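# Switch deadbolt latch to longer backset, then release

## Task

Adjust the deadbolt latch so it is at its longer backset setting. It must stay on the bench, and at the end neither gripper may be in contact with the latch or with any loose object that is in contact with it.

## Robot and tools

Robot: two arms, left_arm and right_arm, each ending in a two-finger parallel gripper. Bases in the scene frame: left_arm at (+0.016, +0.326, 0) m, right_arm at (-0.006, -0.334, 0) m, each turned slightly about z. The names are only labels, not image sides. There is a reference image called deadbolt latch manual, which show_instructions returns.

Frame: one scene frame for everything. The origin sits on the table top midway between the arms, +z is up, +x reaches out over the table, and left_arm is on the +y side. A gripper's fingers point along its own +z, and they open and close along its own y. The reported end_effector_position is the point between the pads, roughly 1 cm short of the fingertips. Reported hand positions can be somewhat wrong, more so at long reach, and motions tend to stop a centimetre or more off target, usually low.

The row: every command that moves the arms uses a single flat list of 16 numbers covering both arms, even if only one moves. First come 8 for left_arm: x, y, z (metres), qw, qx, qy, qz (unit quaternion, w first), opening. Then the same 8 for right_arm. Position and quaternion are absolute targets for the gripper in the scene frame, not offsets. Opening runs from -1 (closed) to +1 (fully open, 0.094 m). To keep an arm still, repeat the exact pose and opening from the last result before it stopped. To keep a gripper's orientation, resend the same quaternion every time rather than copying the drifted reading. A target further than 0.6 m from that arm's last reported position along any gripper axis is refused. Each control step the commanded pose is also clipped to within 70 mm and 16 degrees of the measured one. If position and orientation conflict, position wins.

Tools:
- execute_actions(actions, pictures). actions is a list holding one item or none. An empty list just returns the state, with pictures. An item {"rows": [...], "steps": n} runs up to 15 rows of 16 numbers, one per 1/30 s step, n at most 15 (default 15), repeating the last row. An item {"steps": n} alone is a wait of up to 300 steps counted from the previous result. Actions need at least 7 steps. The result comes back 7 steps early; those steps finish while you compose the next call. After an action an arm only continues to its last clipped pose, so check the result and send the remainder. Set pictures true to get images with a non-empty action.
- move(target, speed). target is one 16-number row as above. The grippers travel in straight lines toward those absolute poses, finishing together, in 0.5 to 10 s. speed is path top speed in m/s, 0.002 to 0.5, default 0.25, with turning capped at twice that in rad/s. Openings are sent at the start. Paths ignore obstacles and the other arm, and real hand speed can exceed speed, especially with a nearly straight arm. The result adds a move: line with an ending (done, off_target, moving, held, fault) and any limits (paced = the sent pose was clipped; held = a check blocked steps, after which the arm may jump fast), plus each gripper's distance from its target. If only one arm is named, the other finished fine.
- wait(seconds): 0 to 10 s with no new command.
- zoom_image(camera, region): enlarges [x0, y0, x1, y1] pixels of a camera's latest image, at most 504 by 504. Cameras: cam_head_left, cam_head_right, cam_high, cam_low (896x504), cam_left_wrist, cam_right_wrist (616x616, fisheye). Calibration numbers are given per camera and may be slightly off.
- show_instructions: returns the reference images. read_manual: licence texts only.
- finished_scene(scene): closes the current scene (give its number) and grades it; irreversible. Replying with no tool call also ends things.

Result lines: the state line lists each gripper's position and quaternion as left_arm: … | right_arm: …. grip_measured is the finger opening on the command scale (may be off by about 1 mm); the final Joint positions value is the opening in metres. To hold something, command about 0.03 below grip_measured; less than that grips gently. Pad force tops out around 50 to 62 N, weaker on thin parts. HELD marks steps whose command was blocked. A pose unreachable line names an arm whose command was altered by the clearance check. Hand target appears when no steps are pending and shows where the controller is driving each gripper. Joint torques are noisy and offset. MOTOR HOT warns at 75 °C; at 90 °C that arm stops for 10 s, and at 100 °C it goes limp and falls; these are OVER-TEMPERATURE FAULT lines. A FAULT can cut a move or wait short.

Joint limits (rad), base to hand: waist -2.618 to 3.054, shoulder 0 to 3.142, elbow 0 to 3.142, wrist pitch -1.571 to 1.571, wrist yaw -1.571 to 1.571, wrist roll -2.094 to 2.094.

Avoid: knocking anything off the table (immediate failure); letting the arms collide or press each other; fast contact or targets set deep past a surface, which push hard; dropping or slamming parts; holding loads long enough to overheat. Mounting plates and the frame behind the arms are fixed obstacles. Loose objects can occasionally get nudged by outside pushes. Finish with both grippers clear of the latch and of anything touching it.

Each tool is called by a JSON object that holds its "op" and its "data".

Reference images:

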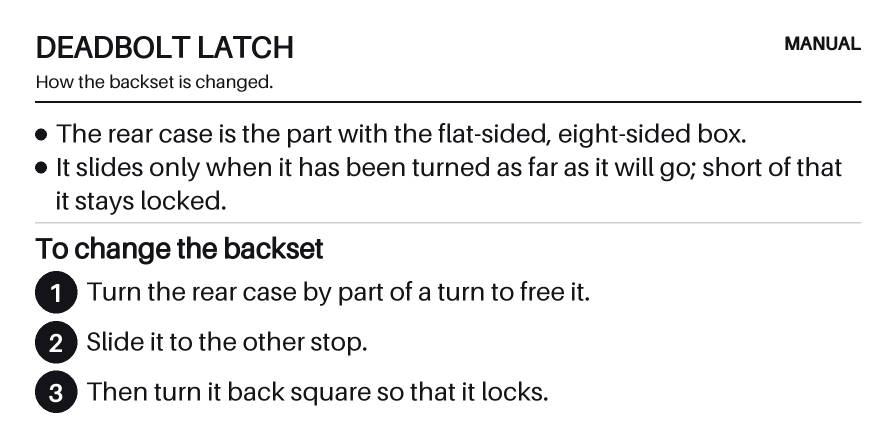

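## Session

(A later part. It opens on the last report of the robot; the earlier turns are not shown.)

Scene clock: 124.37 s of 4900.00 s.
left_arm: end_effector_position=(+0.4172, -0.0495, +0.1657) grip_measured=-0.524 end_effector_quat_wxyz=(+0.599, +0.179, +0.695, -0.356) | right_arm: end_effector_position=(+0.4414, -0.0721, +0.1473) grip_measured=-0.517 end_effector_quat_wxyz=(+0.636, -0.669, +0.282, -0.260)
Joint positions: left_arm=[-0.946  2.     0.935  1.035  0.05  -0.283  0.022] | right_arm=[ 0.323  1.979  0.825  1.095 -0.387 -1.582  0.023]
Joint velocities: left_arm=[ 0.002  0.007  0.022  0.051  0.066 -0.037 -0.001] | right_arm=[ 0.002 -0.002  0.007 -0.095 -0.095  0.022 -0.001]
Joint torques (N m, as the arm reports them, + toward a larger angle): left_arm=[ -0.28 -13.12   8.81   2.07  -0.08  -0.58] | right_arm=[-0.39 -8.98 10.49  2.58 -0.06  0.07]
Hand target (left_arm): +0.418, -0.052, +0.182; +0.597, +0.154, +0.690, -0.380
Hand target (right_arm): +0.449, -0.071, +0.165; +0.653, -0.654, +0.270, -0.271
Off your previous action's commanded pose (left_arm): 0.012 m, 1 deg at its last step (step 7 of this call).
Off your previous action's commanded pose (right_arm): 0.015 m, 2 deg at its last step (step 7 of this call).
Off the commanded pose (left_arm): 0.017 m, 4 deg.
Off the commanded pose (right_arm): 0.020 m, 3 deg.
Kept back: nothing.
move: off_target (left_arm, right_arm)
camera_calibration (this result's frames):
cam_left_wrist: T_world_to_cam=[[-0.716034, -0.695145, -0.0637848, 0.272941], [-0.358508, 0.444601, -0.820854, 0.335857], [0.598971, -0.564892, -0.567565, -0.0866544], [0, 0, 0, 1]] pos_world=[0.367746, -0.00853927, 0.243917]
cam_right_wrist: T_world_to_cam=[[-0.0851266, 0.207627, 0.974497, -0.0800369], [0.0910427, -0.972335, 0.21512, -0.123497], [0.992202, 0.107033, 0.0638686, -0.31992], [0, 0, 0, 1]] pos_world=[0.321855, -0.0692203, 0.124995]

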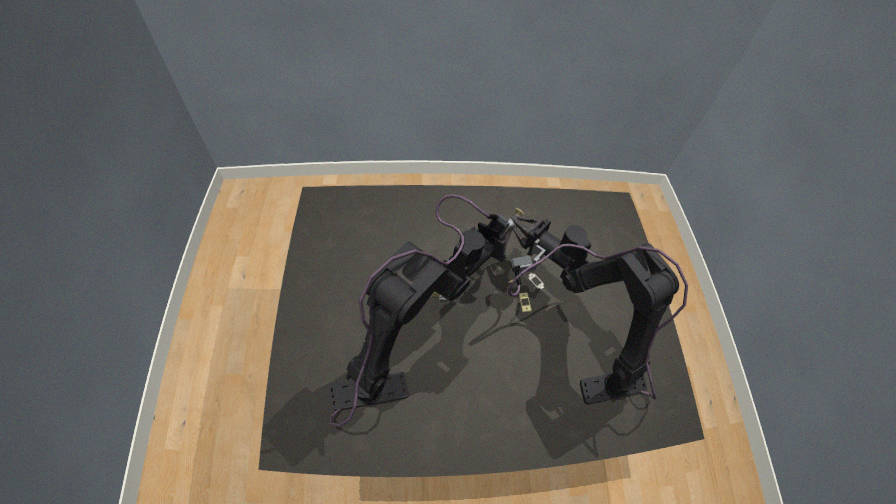

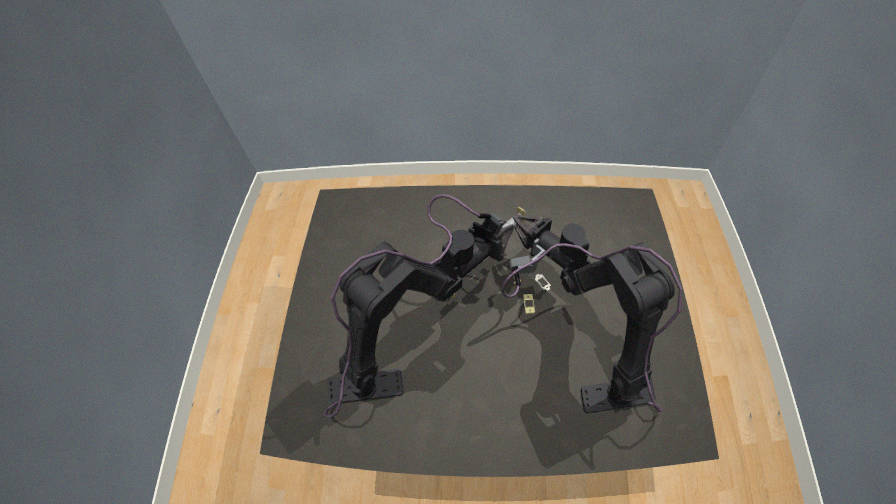

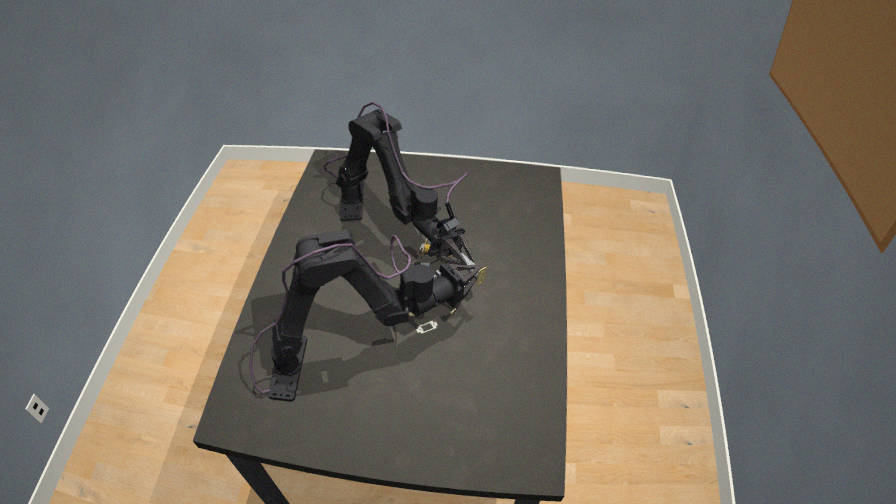

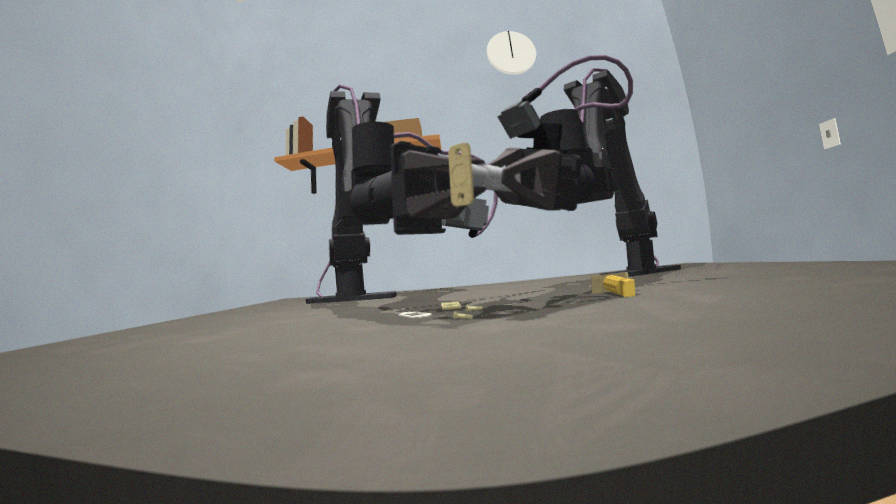

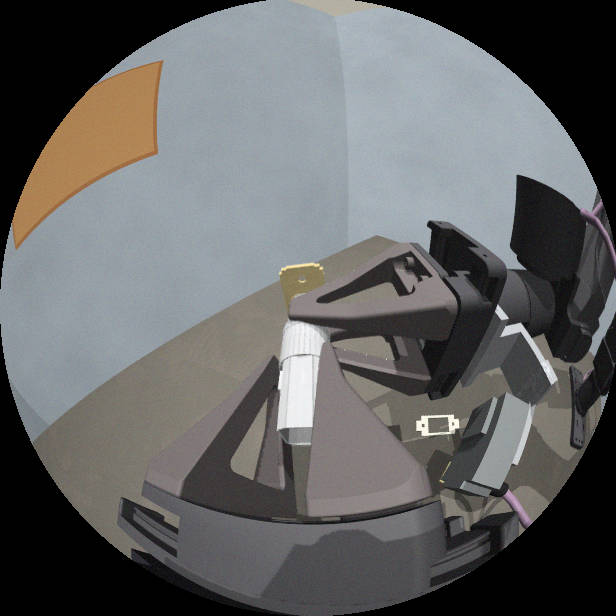

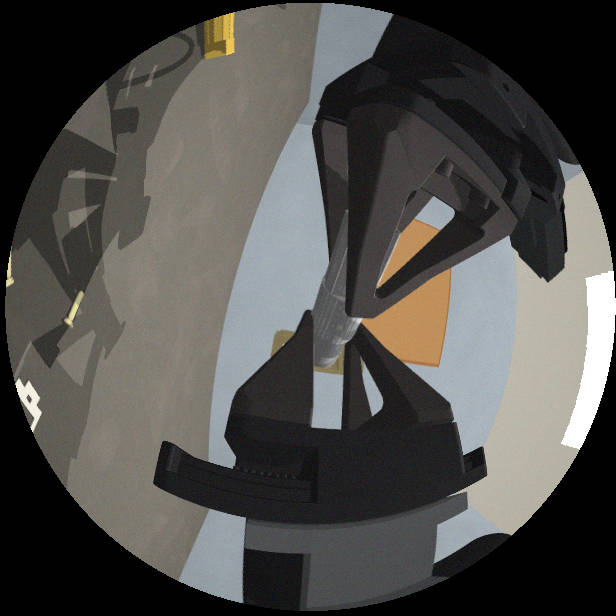

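{"op": "move", "data": {"target": [0.4181, -0.0522, 0.182, 0.6904, 0.3799, 0.5964, -0.1531, -0.6, 0.45, -0.07, 0.165, 0.6533, -0.6533, 0.2706, -0.2706, -0.6], "speed": 0.1}}

Scene clock: 129.20 s of 4900.00 s.
left_arm: end_effector_position=(+0.4192, -0.0476, +0.1685) grip_measured=-0.524 end_effector_quat_wxyz=(+0.681, +0.365, +0.614, -0.164) | right_arm: end_effector_position=(+0.4417, -0.0721, +0.1511) grip_measured=-0.530 end_effector_quat_wxyz=(+0.641, -0.665, +0.278, -0.264)
Joint positions: left_arm=[-0.946  2.     0.935  1.046  0.035  0.301  0.022] | right_arm=[ 0.323  1.979  0.825  1.111 -0.387 -1.582  0.022]
Joint velocities: left_arm=[ 0.002  0.007  0.002 -0.022 -0.051 -0.022 -0.002] | right_arm=[ 0.007 -0.007  0.012 -0.066 -0.007 -0.022  0.   ]
Joint torques (N m, as the arm reports them, + toward a larger angle): left_arm=[ -0.36 -13.14   8.7    1.96   0.06   0.46] | right_arm=[-0.42 -8.89 10.55  2.39 -0.07  0.08]
Hand target (left_arm): +0.418, -0.052, +0.182; +0.691, +0.379, +0.596, -0.153
Hand target (right_arm): +0.449, -0.070, +0.165; +0.653, -0.654, +0.270, -0.271
Off the commanded pose (left_arm): 0.014 m, 3 deg.
Off the commanded pose (right_arm): 0.016 m, 2 deg.
Kept back: nothing.
move: off_target (left_arm, right_arm)
camera_calibration (this result's frames):
cam_left_wrist: T_world_to_cam=[[-0.571926, -0.555262, -0.603808, 0.313095], [-0.0404157, 0.754258, -0.655334, 0.191584], [0.819309, -0.350399, -0.453821, -0.186462], [0, 0, 0, 1]] pos_world=[0.33958, -0.0359897, 0.229981]
cam_right_wrist: T_world_to_cam=[[-0.099458, 0.201651, 0.974395, -0.0777785], [0.0875256, -0.973681, 0.210438, -0.122137], [0.991185, 0.106214, 0.0791907, -0.322315], [0, 0, 0, 1]] pos_world=[0.322428, -0.0690042, 0.127014]

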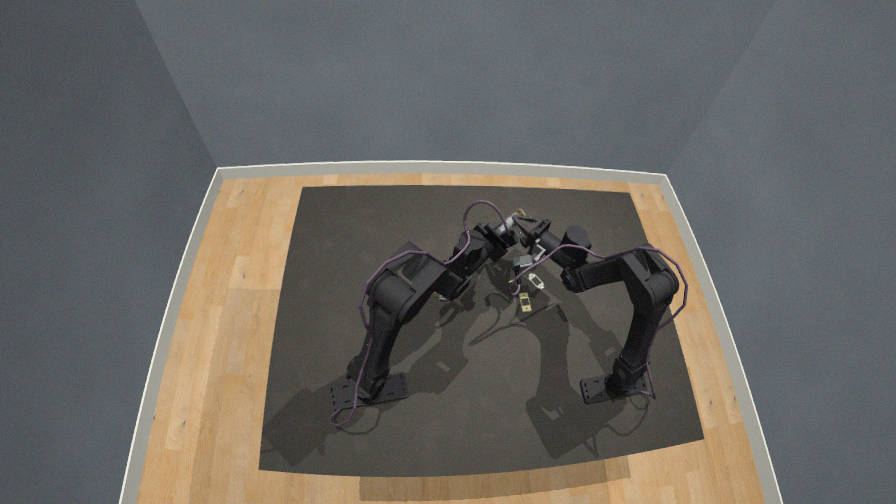

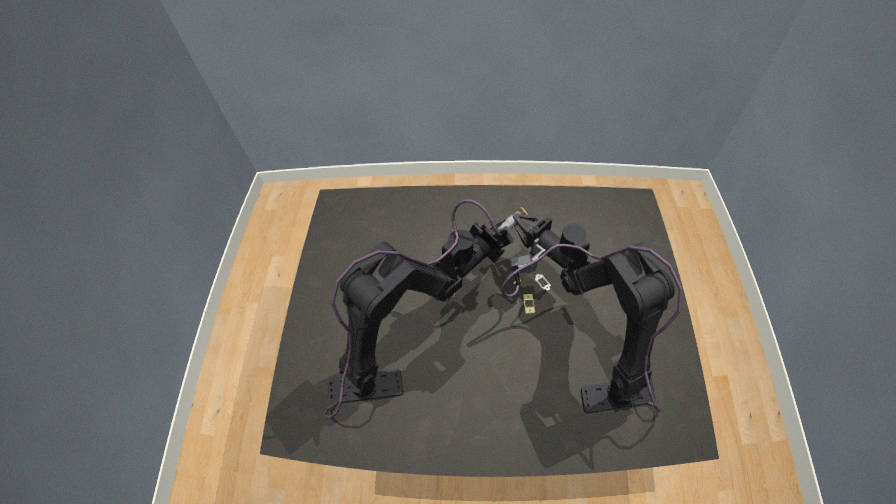

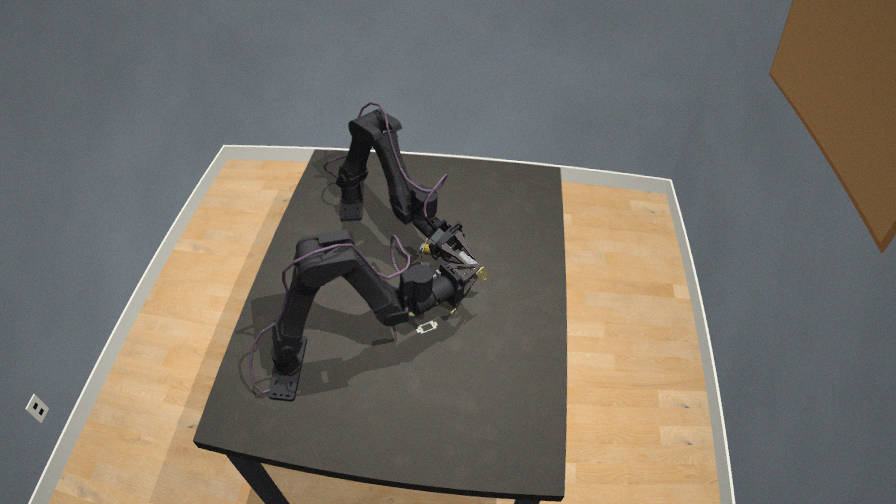

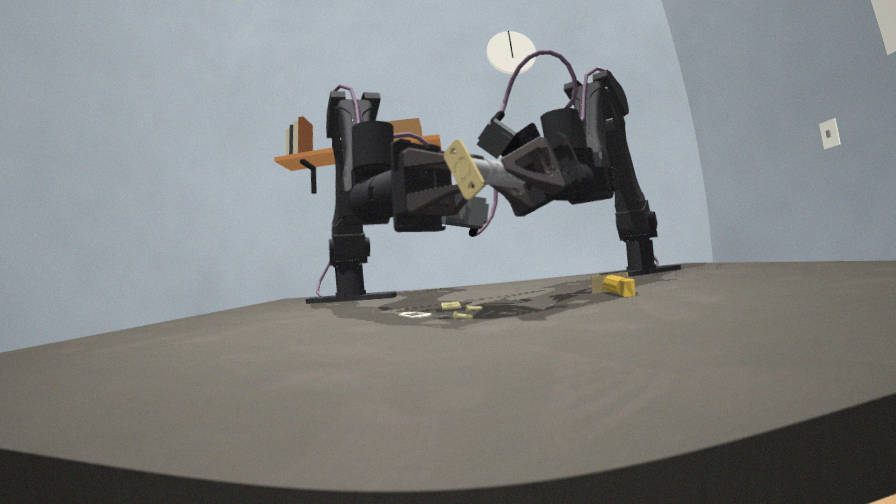

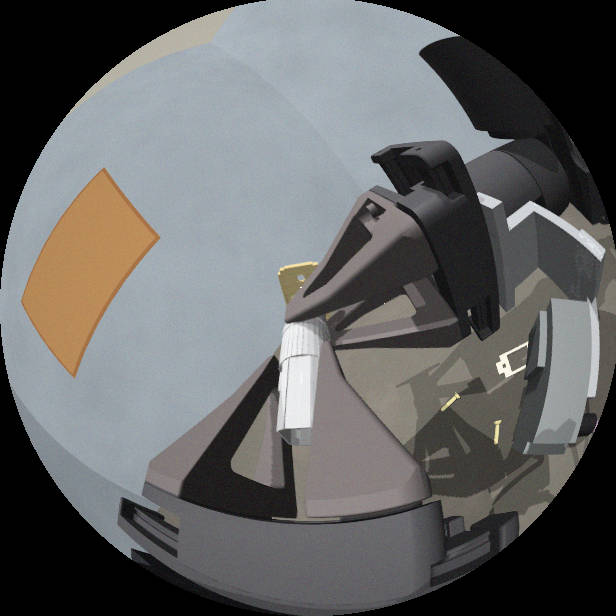

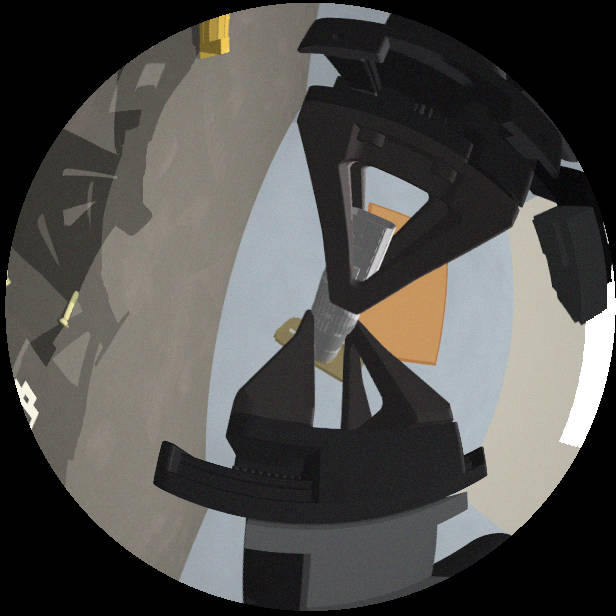

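{"op": "move", "data": {"target": [0.4181, -0.0522, 0.182, 0.6533, 0.2706, 0.6533, -0.2706, -0.6, 0.45, -0.07, 0.165, 0.6533, -0.6533, 0.2706, -0.2706, -0.6], "speed": 0.15}}

Scene clock: 131.77 s of 4900.00 s.
left_arm: end_effector_position=(+0.4201, -0.0466, +0.1667) grip_measured=-0.524 end_effector_quat_wxyz=(+0.653, +0.283, +0.658, -0.245) | right_arm: end_effector_position=(+0.4416, -0.0721, +0.1488) grip_measured=-0.538 end_effector_quat_wxyz=(+0.638, -0.668, +0.280, -0.262)
Joint positions: left_arm=[-0.946  2.     0.935  1.039  0.027  0.047  0.022] | right_arm=[ 0.323  1.979  0.825  1.101 -0.387 -1.583  0.022]
Joint velocities: left_arm=[-0.002 -0.017 -0.012  0.022  0.037 -0.051  0.   ] | right_arm=[-0.002 -0.017 -0.012 -0.037 -0.037 -0.051 -0.   ]
Joint torques (N m, as the arm reports them, + toward a larger angle): left_arm=[ -0.32 -13.2    8.73   2.02   0.14  -0.42] | right_arm=[-0.42 -8.92 10.54  2.52 -0.08  0.08]
Hand target (left_arm): +0.418, -0.052, +0.182; +0.654, +0.271, +0.653, -0.270
Hand target (right_arm): +0.449, -0.071, +0.165; +0.653, -0.654, +0.270, -0.271
Off the commanded pose (left_arm): 0.016 m, 3 deg.
Off the commanded pose (right_arm): 0.018 m, 3 deg.
Kept back: nothing.
move: off_target (left_arm, right_arm)
camera_calibration (this result's frames):
cam_left_wrist: T_world_to_cam=[[-0.653725, -0.651852, -0.384361, 0.306427], [-0.178942, 0.626676, -0.758457, 0.259092], [0.735271, -0.427044, -0.526318, -0.143875], [0, 0, 0, 1]] pos_world=[0.352469, -0.024063, 0.238564]
cam_right_wrist: T_world_to_cam=[[-0.0908086, 0.205645, 0.974404, -0.0790399], [0.089425, -0.972811, 0.213642, -0.122933], [0.991845, 0.106537, 0.0699498, -0.320915], [0, 0, 0, 1]] pos_world=[0.322114, -0.0691469, 0.125728]

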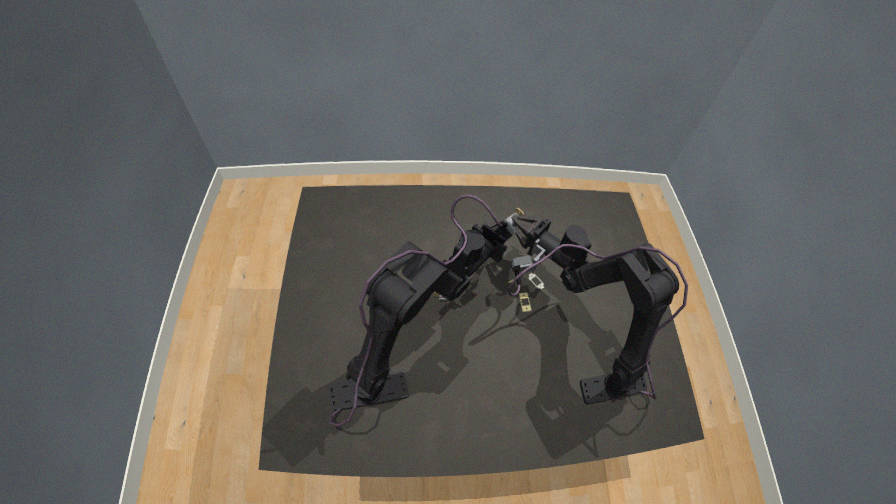

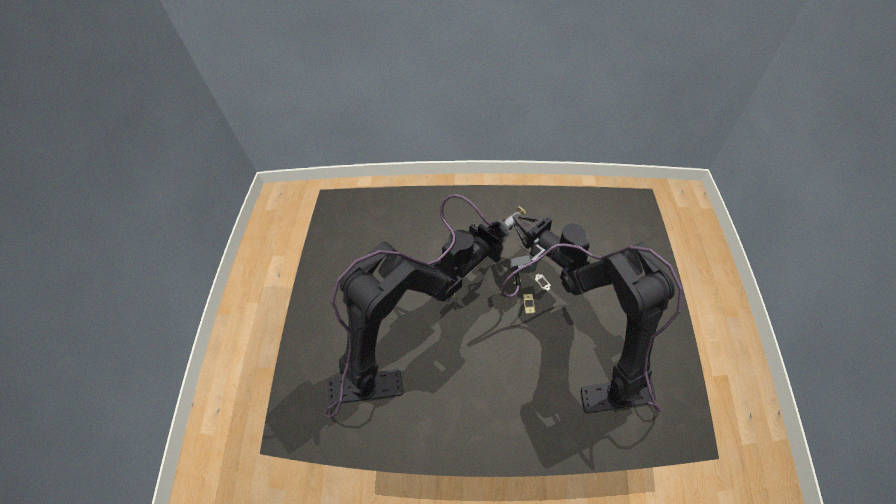

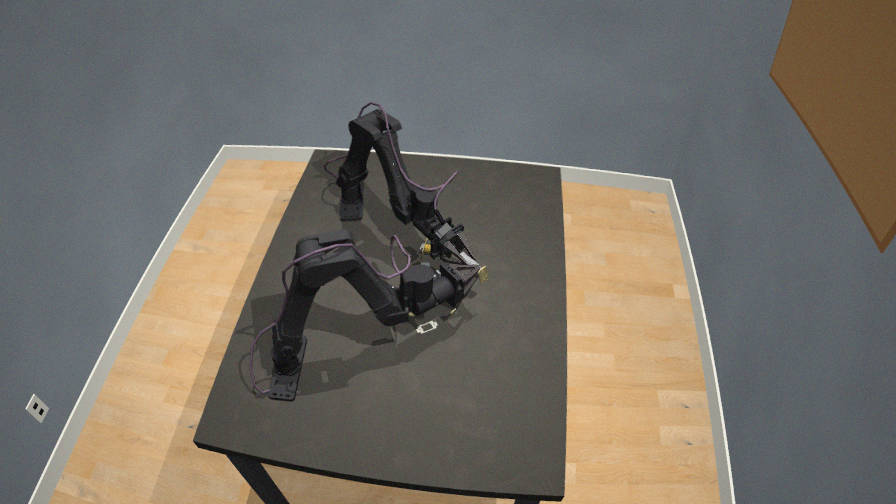

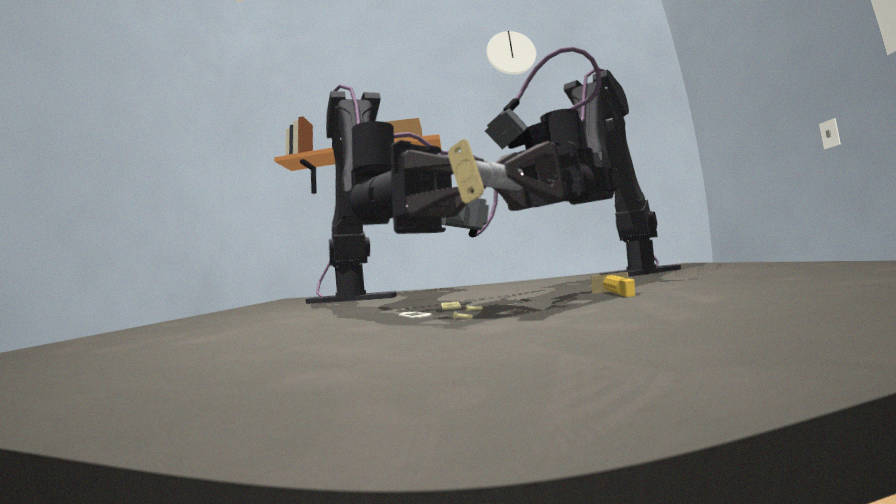

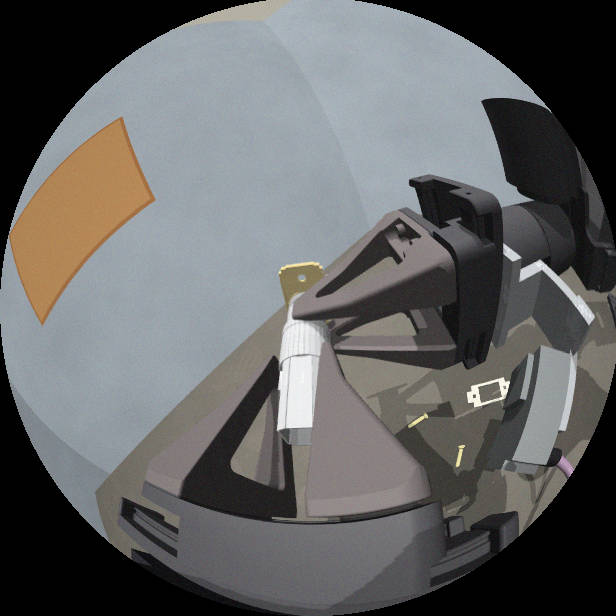

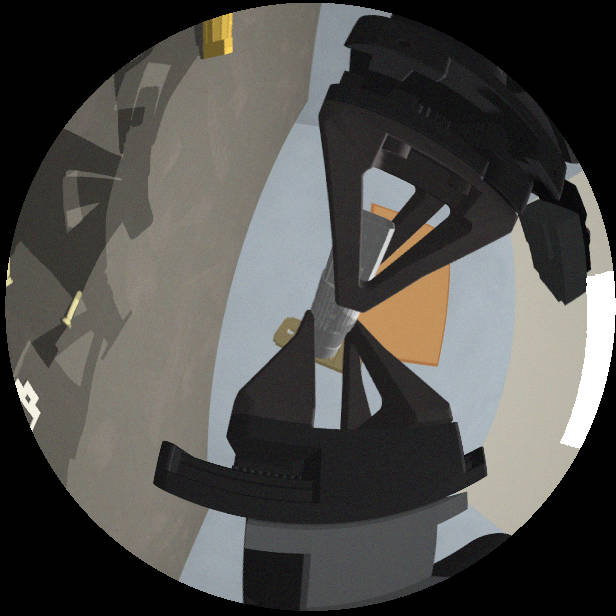

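{"op": "execute_actions", "data": {"actions": []}}

Scene clock: 132.77 s of 4900.00 s.
left_arm: end_effector_position=(+0.4202, -0.0465, +0.1667) grip_measured=-0.524 end_effector_quat_wxyz=(+0.653, +0.282, +0.659, -0.245) | right_arm: end_effector_position=(+0.4416, -0.0721, +0.1488) grip_measured=-0.538 end_effector_quat_wxyz=(+0.638, -0.668, +0.280, -0.262)
Joint positions: left_arm=[-0.946  2.     0.935  1.039  0.026  0.046  0.022] | right_arm=[ 0.323  1.979  0.825  1.101 -0.387 -1.583  0.022]
Joint velocities: left_arm=[ 0.007 -0.007 -0.017  0.095 -0.037 -0.037  0.001] | right_arm=[-0.002 -0.012  0.002  0.051  0.007 -0.007 -0.   ]
Joint torques (N m, as the arm reports them, + toward a larger angle): left_arm=[ -0.3  -13.22   8.68   2.01   0.14  -0.44] | right_arm=[-0.32 -8.93 10.56  2.5  -0.08  0.08]
Hand target (left_arm): +0.418, -0.052, +0.182; +0.654, +0.271, +0.653, -0.270
Hand target (right_arm): +0.449, -0.071, +0.165; +0.653, -0.654, +0.270, -0.271
Off the commanded pose (left_arm): 0.016 m, 3 deg.
Off the commanded pose (right_arm): 0.018 m, 3 deg.
Kept back: nothing.
Steps of this call (steps 1 to 30: nothing new was sent). Readings (end_effector_position):
1: left_arm (+0.4202, -0.0465, +0.1667) | right_arm (+0.4416, -0.0721, +0.1488)
2: left_arm (+0.4202, -0.0465, +0.1667) | right_arm (+0.4416, -0.0721, +0.1488)
4: left_arm (+0.4202, -0.0465, +0.1667) | right_arm (+0.4416, -0.0721, +0.1488)
8: left_arm (+0.4202, -0.0465, +0.1667) | right_arm (+0.4416, -0.0721, +0.1488)
30: the state above
camera_calibration (this result's frames):
cam_left_wrist: T_world_to_cam=[[-0.653663, -0.652323, -0.383666, 0.306326], [-0.179589, 0.626192, -0.758704, 0.25936], [0.735168, -0.427034, -0.526469, -0.14382], [0, 0, 0, 1]] pos_world=[0.352544, -0.024002, 0.238587]
cam_right_wrist: T_world_to_cam=[[-0.0908086, 0.205645, 0.974404, -0.0790399], [0.089425, -0.972811, 0.213642, -0.122933], [0.991845, 0.106537, 0.0699498, -0.320915], [0, 0, 0, 1]] pos_world=[0.322114, -0.0691469, 0.125728]

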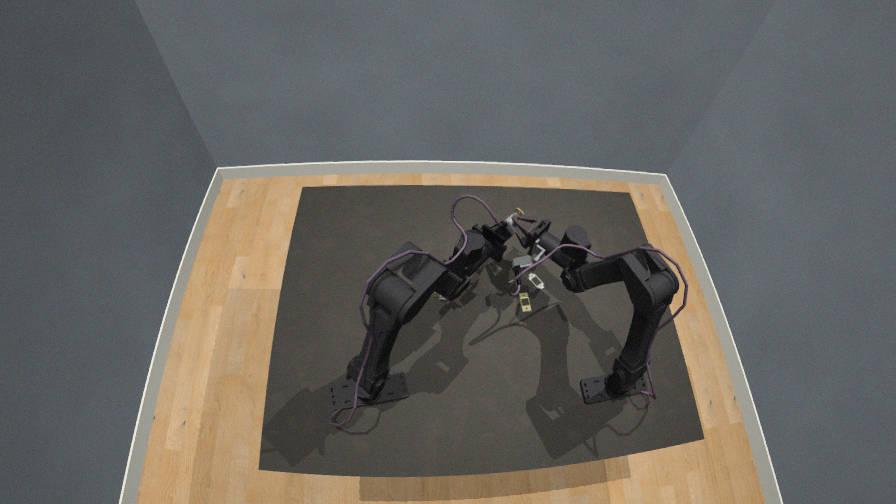

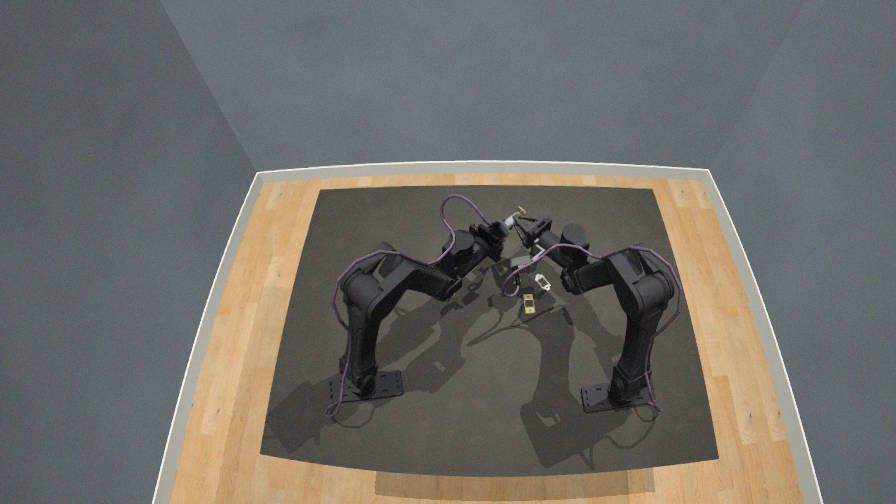

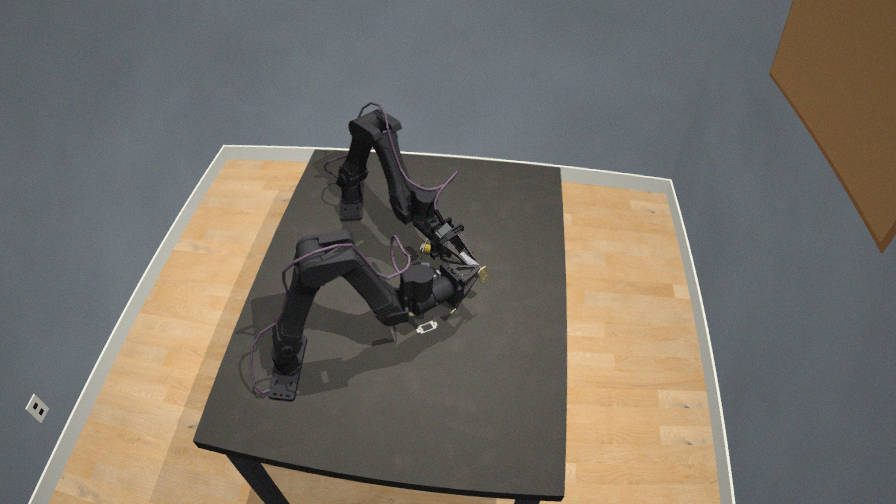

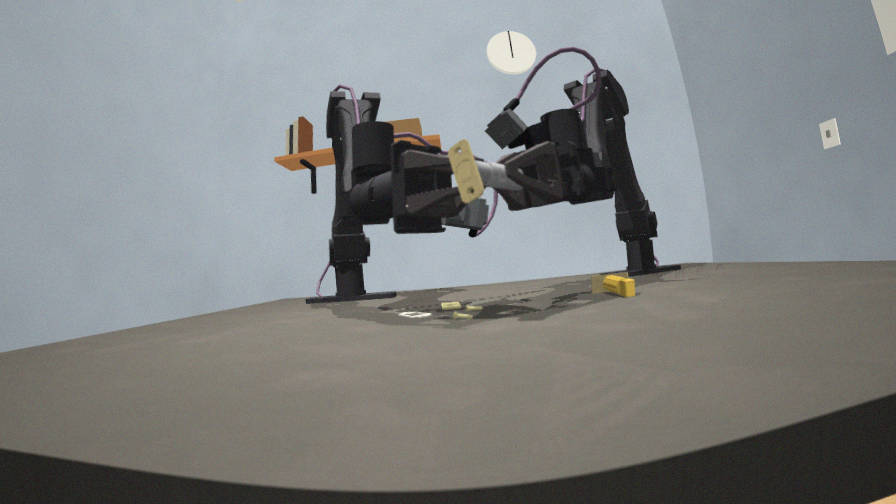

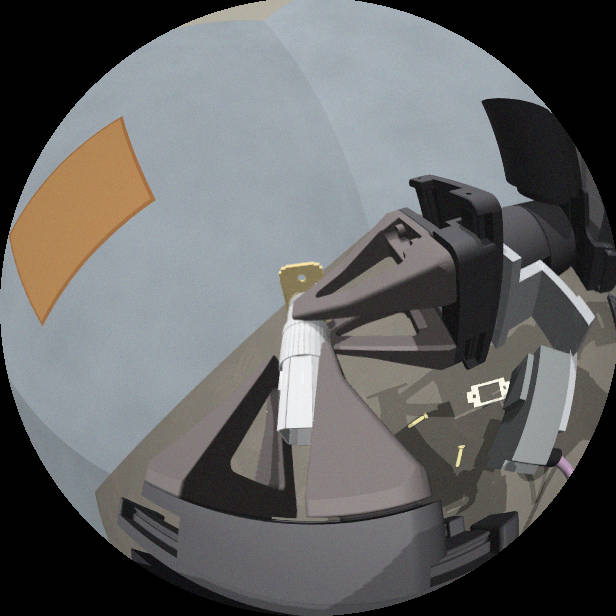

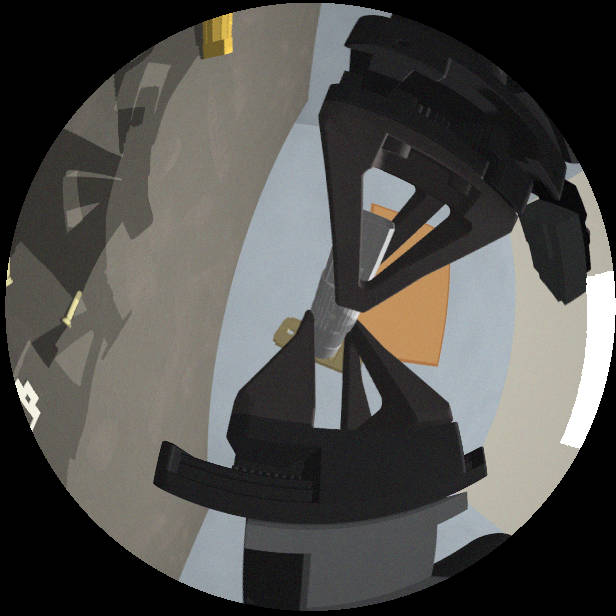

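{"op": "execute_actions", "data": {"actions": [{"rows": [[0.4181,-0.0522,0.182,0.6533,0.2706,0.6533,-0.2706,-0.6, 0.45,-0.07,0.165,0.6533,-0.6533,0.2706,-0.2706,0.3]], "steps": 15}]}}

Scene clock: 134.20 s of 4900.00 s.
left_arm: end_effector_position=(+0.4195, -0.0470, +0.1635) grip_measured=-0.524 end_effector_quat_wxyz=(+0.644, +0.275, +0.666, -0.255) | right_arm: end_effector_position=(+0.4417, -0.0720, +0.1533) grip_measured=+0.298 end_effector_quat_wxyz=(+0.643, -0.663, +0.276, -0.266)
Joint positions: left_arm=[-0.946  2.     0.935  1.026  0.031  0.016  0.022] | right_arm=[ 0.323  1.979  0.825  1.12  -0.387 -1.583  0.061]
Joint velocities: left_arm=[-0.002  0.017  0.002 -0.066 -0.037 -0.022 -0.001] | right_arm=[-0.017 -0.007 -0.007  0.037  0.007 -0.022  0.001]
Joint torques (N m, as the arm reports them, + toward a larger angle): left_arm=[ -0.31 -13.21   8.59   2.17   0.09  -0.06] | right_arm=[-0.42 -8.86 10.53  2.24 -0.1   0.07]
Steps of this call (steps 1 to 35: nothing new was sent; steps 36 to 43: the first 8 steps of this action). Readings (end_effector_position):
36: left_arm (+0.4202, -0.0465, +0.1667) | right_arm (+0.4416, -0.0721, +0.1489)
37: left_arm (+0.4202, -0.0465, +0.1662) | right_arm (+0.4416, -0.0721, +0.1496)
39: left_arm (+0.4197, -0.0469, +0.1646) | right_arm (+0.4416, -0.0720, +0.1517)
43: the state above

{"op": "move", "data": {"target": [0.4181,-0.0522,0.182,0.6533,0.2706,0.6533,-0.2706,-0.6, 0.408,-0.112,0.165,0.6533,-0.6533,0.2706,-0.2706,0.3], "speed": 0.15}}

Scene clock: 135.33 s of 4900.00 s.
left_arm: end_effector_position=(+0.4194, -0.0471, +0.1621) grip_measured=-0.524 end_effector_quat_wxyz=(+0.641, +0.274, +0.669, -0.257) | right_arm: end_effector_position=(+0.4130, -0.1086, +0.1662) grip_measured=+0.298 end_effector_quat_wxyz=(+0.653, -0.652, +0.266, -0.278)
Joint positions: left_arm=[-0.946  2.     0.935  1.02   0.031  0.009  0.022] | right_arm=[ 0.251  1.858  0.653  1.213 -0.456 -1.583  0.061]
Joint velocities: left_arm=[-0.002 -0.002  0.002 -0.007 -0.11  -0.022  0.001] | right_arm=[-0.012  0.002  0.012 -0.051 -0.037  0.007 -0.   ]
Joint torques (N m, as the arm reports them, + toward a larger angle): left_arm=[ -0.36 -13.26   8.59   2.2    0.1   -0.07] | right_arm=[-0.41 -9.5   4.66  2.18 -0.04  0.09]
Hand target (left_arm): +0.417, -0.052, +0.182; +0.653, +0.271, +0.653, -0.270
Hand target (right_arm): +0.408, -0.111, +0.165; +0.653, -0.653, +0.271, -0.271
Off your previous action's commanded pose (left_arm): 0.020 m, 3 deg at its last step (step 7 of this call).
Off your previous action's commanded pose (right_arm): 0.014 m, 2 deg at its last step (step 7 of this call).
Off the commanded pose (left_arm): 0.021 m, 3 deg.
Off the commanded pose (right_arm): 0.006 m, 1 deg.
Kept back: nothing.
move: off_target (left_arm)
camera_calibration (this result's frames):
cam_left_wrist: T_world_to_cam=[[-0.670783, -0.654863, -0.348146, 0.304962], [-0.207178, 0.616183, -0.759866, 0.267342], [0.712129, -0.437576, -0.548998, -0.133113], [0, 0, 0, 1]] pos_world=[0.354744, -0.0232705, 0.236236]
cam_right_wrist: T_world_to_cam=[[-0.145239, 0.183976, 0.972141, -0.0706183], [0.0752716, -0.977657, 0.196266, -0.15134], [0.986529, 0.10168, 0.128146, -0.297922], [0, 0, 0, 1]] pos_world=[0.295043, -0.104674, 0.136531]

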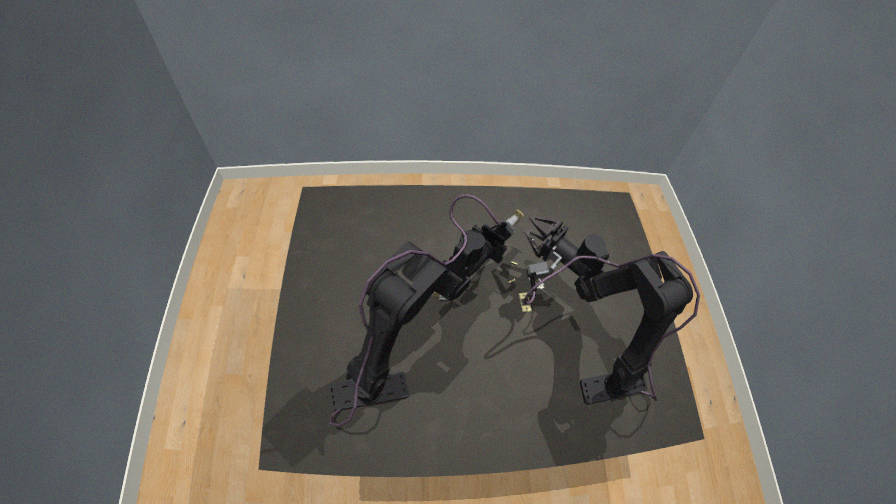

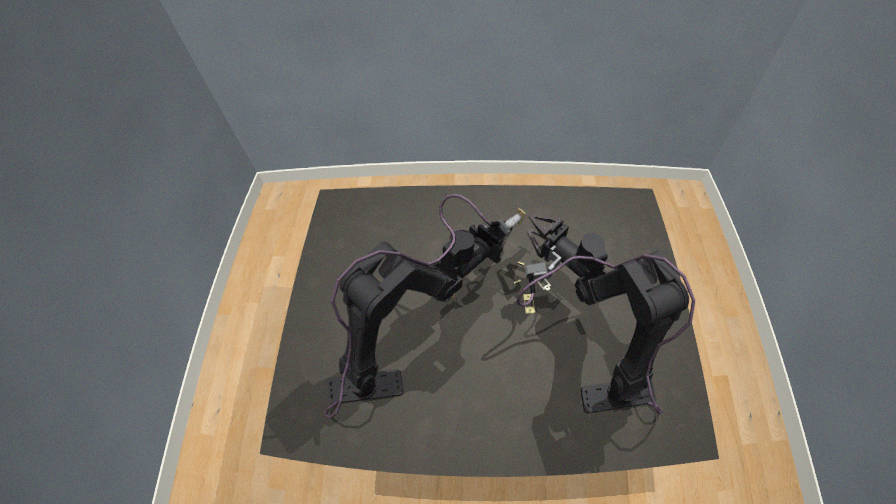

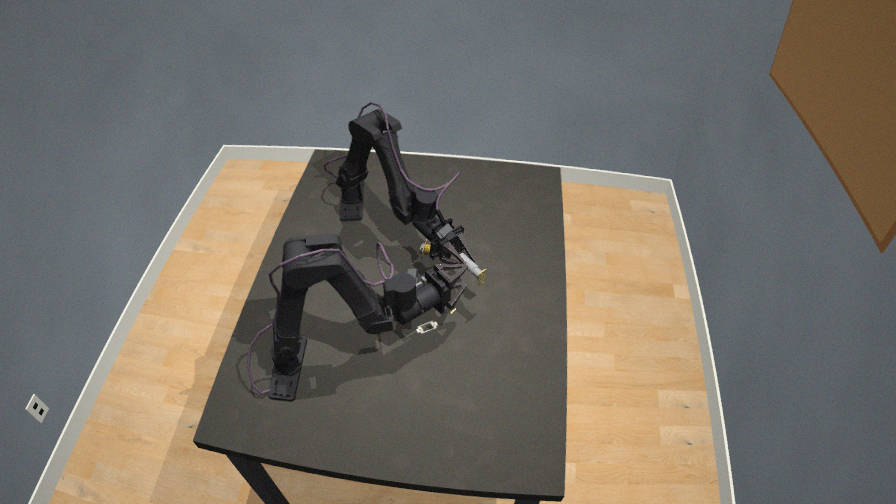

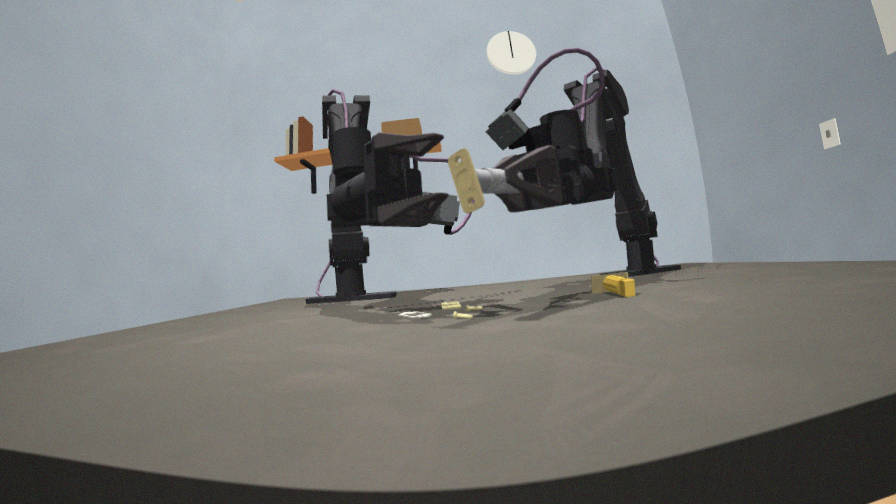

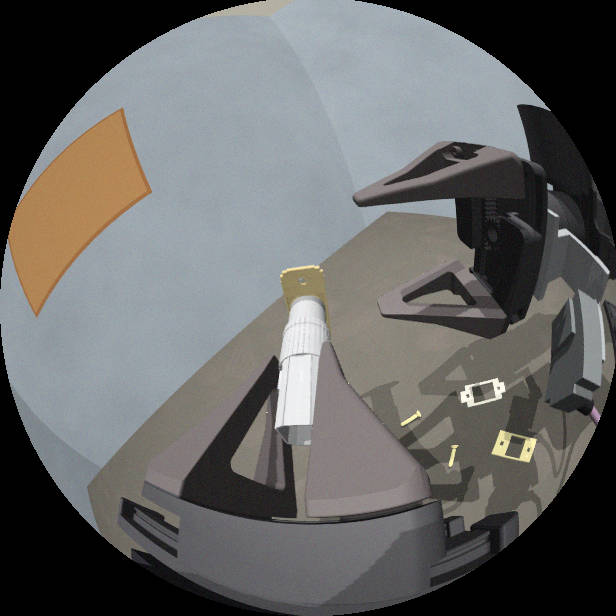

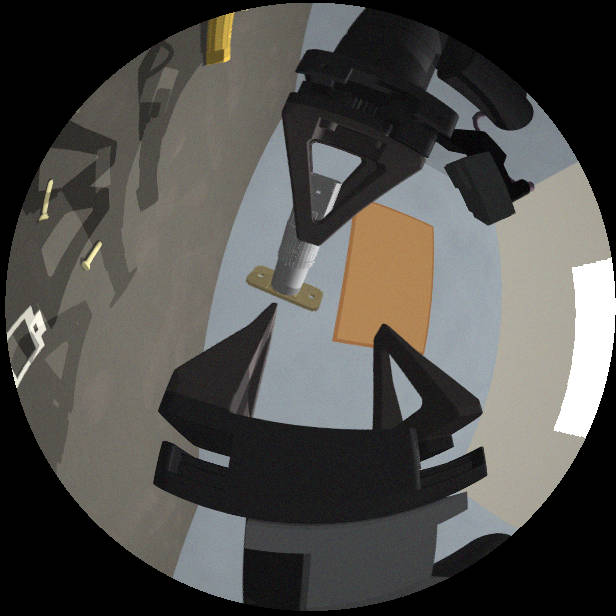

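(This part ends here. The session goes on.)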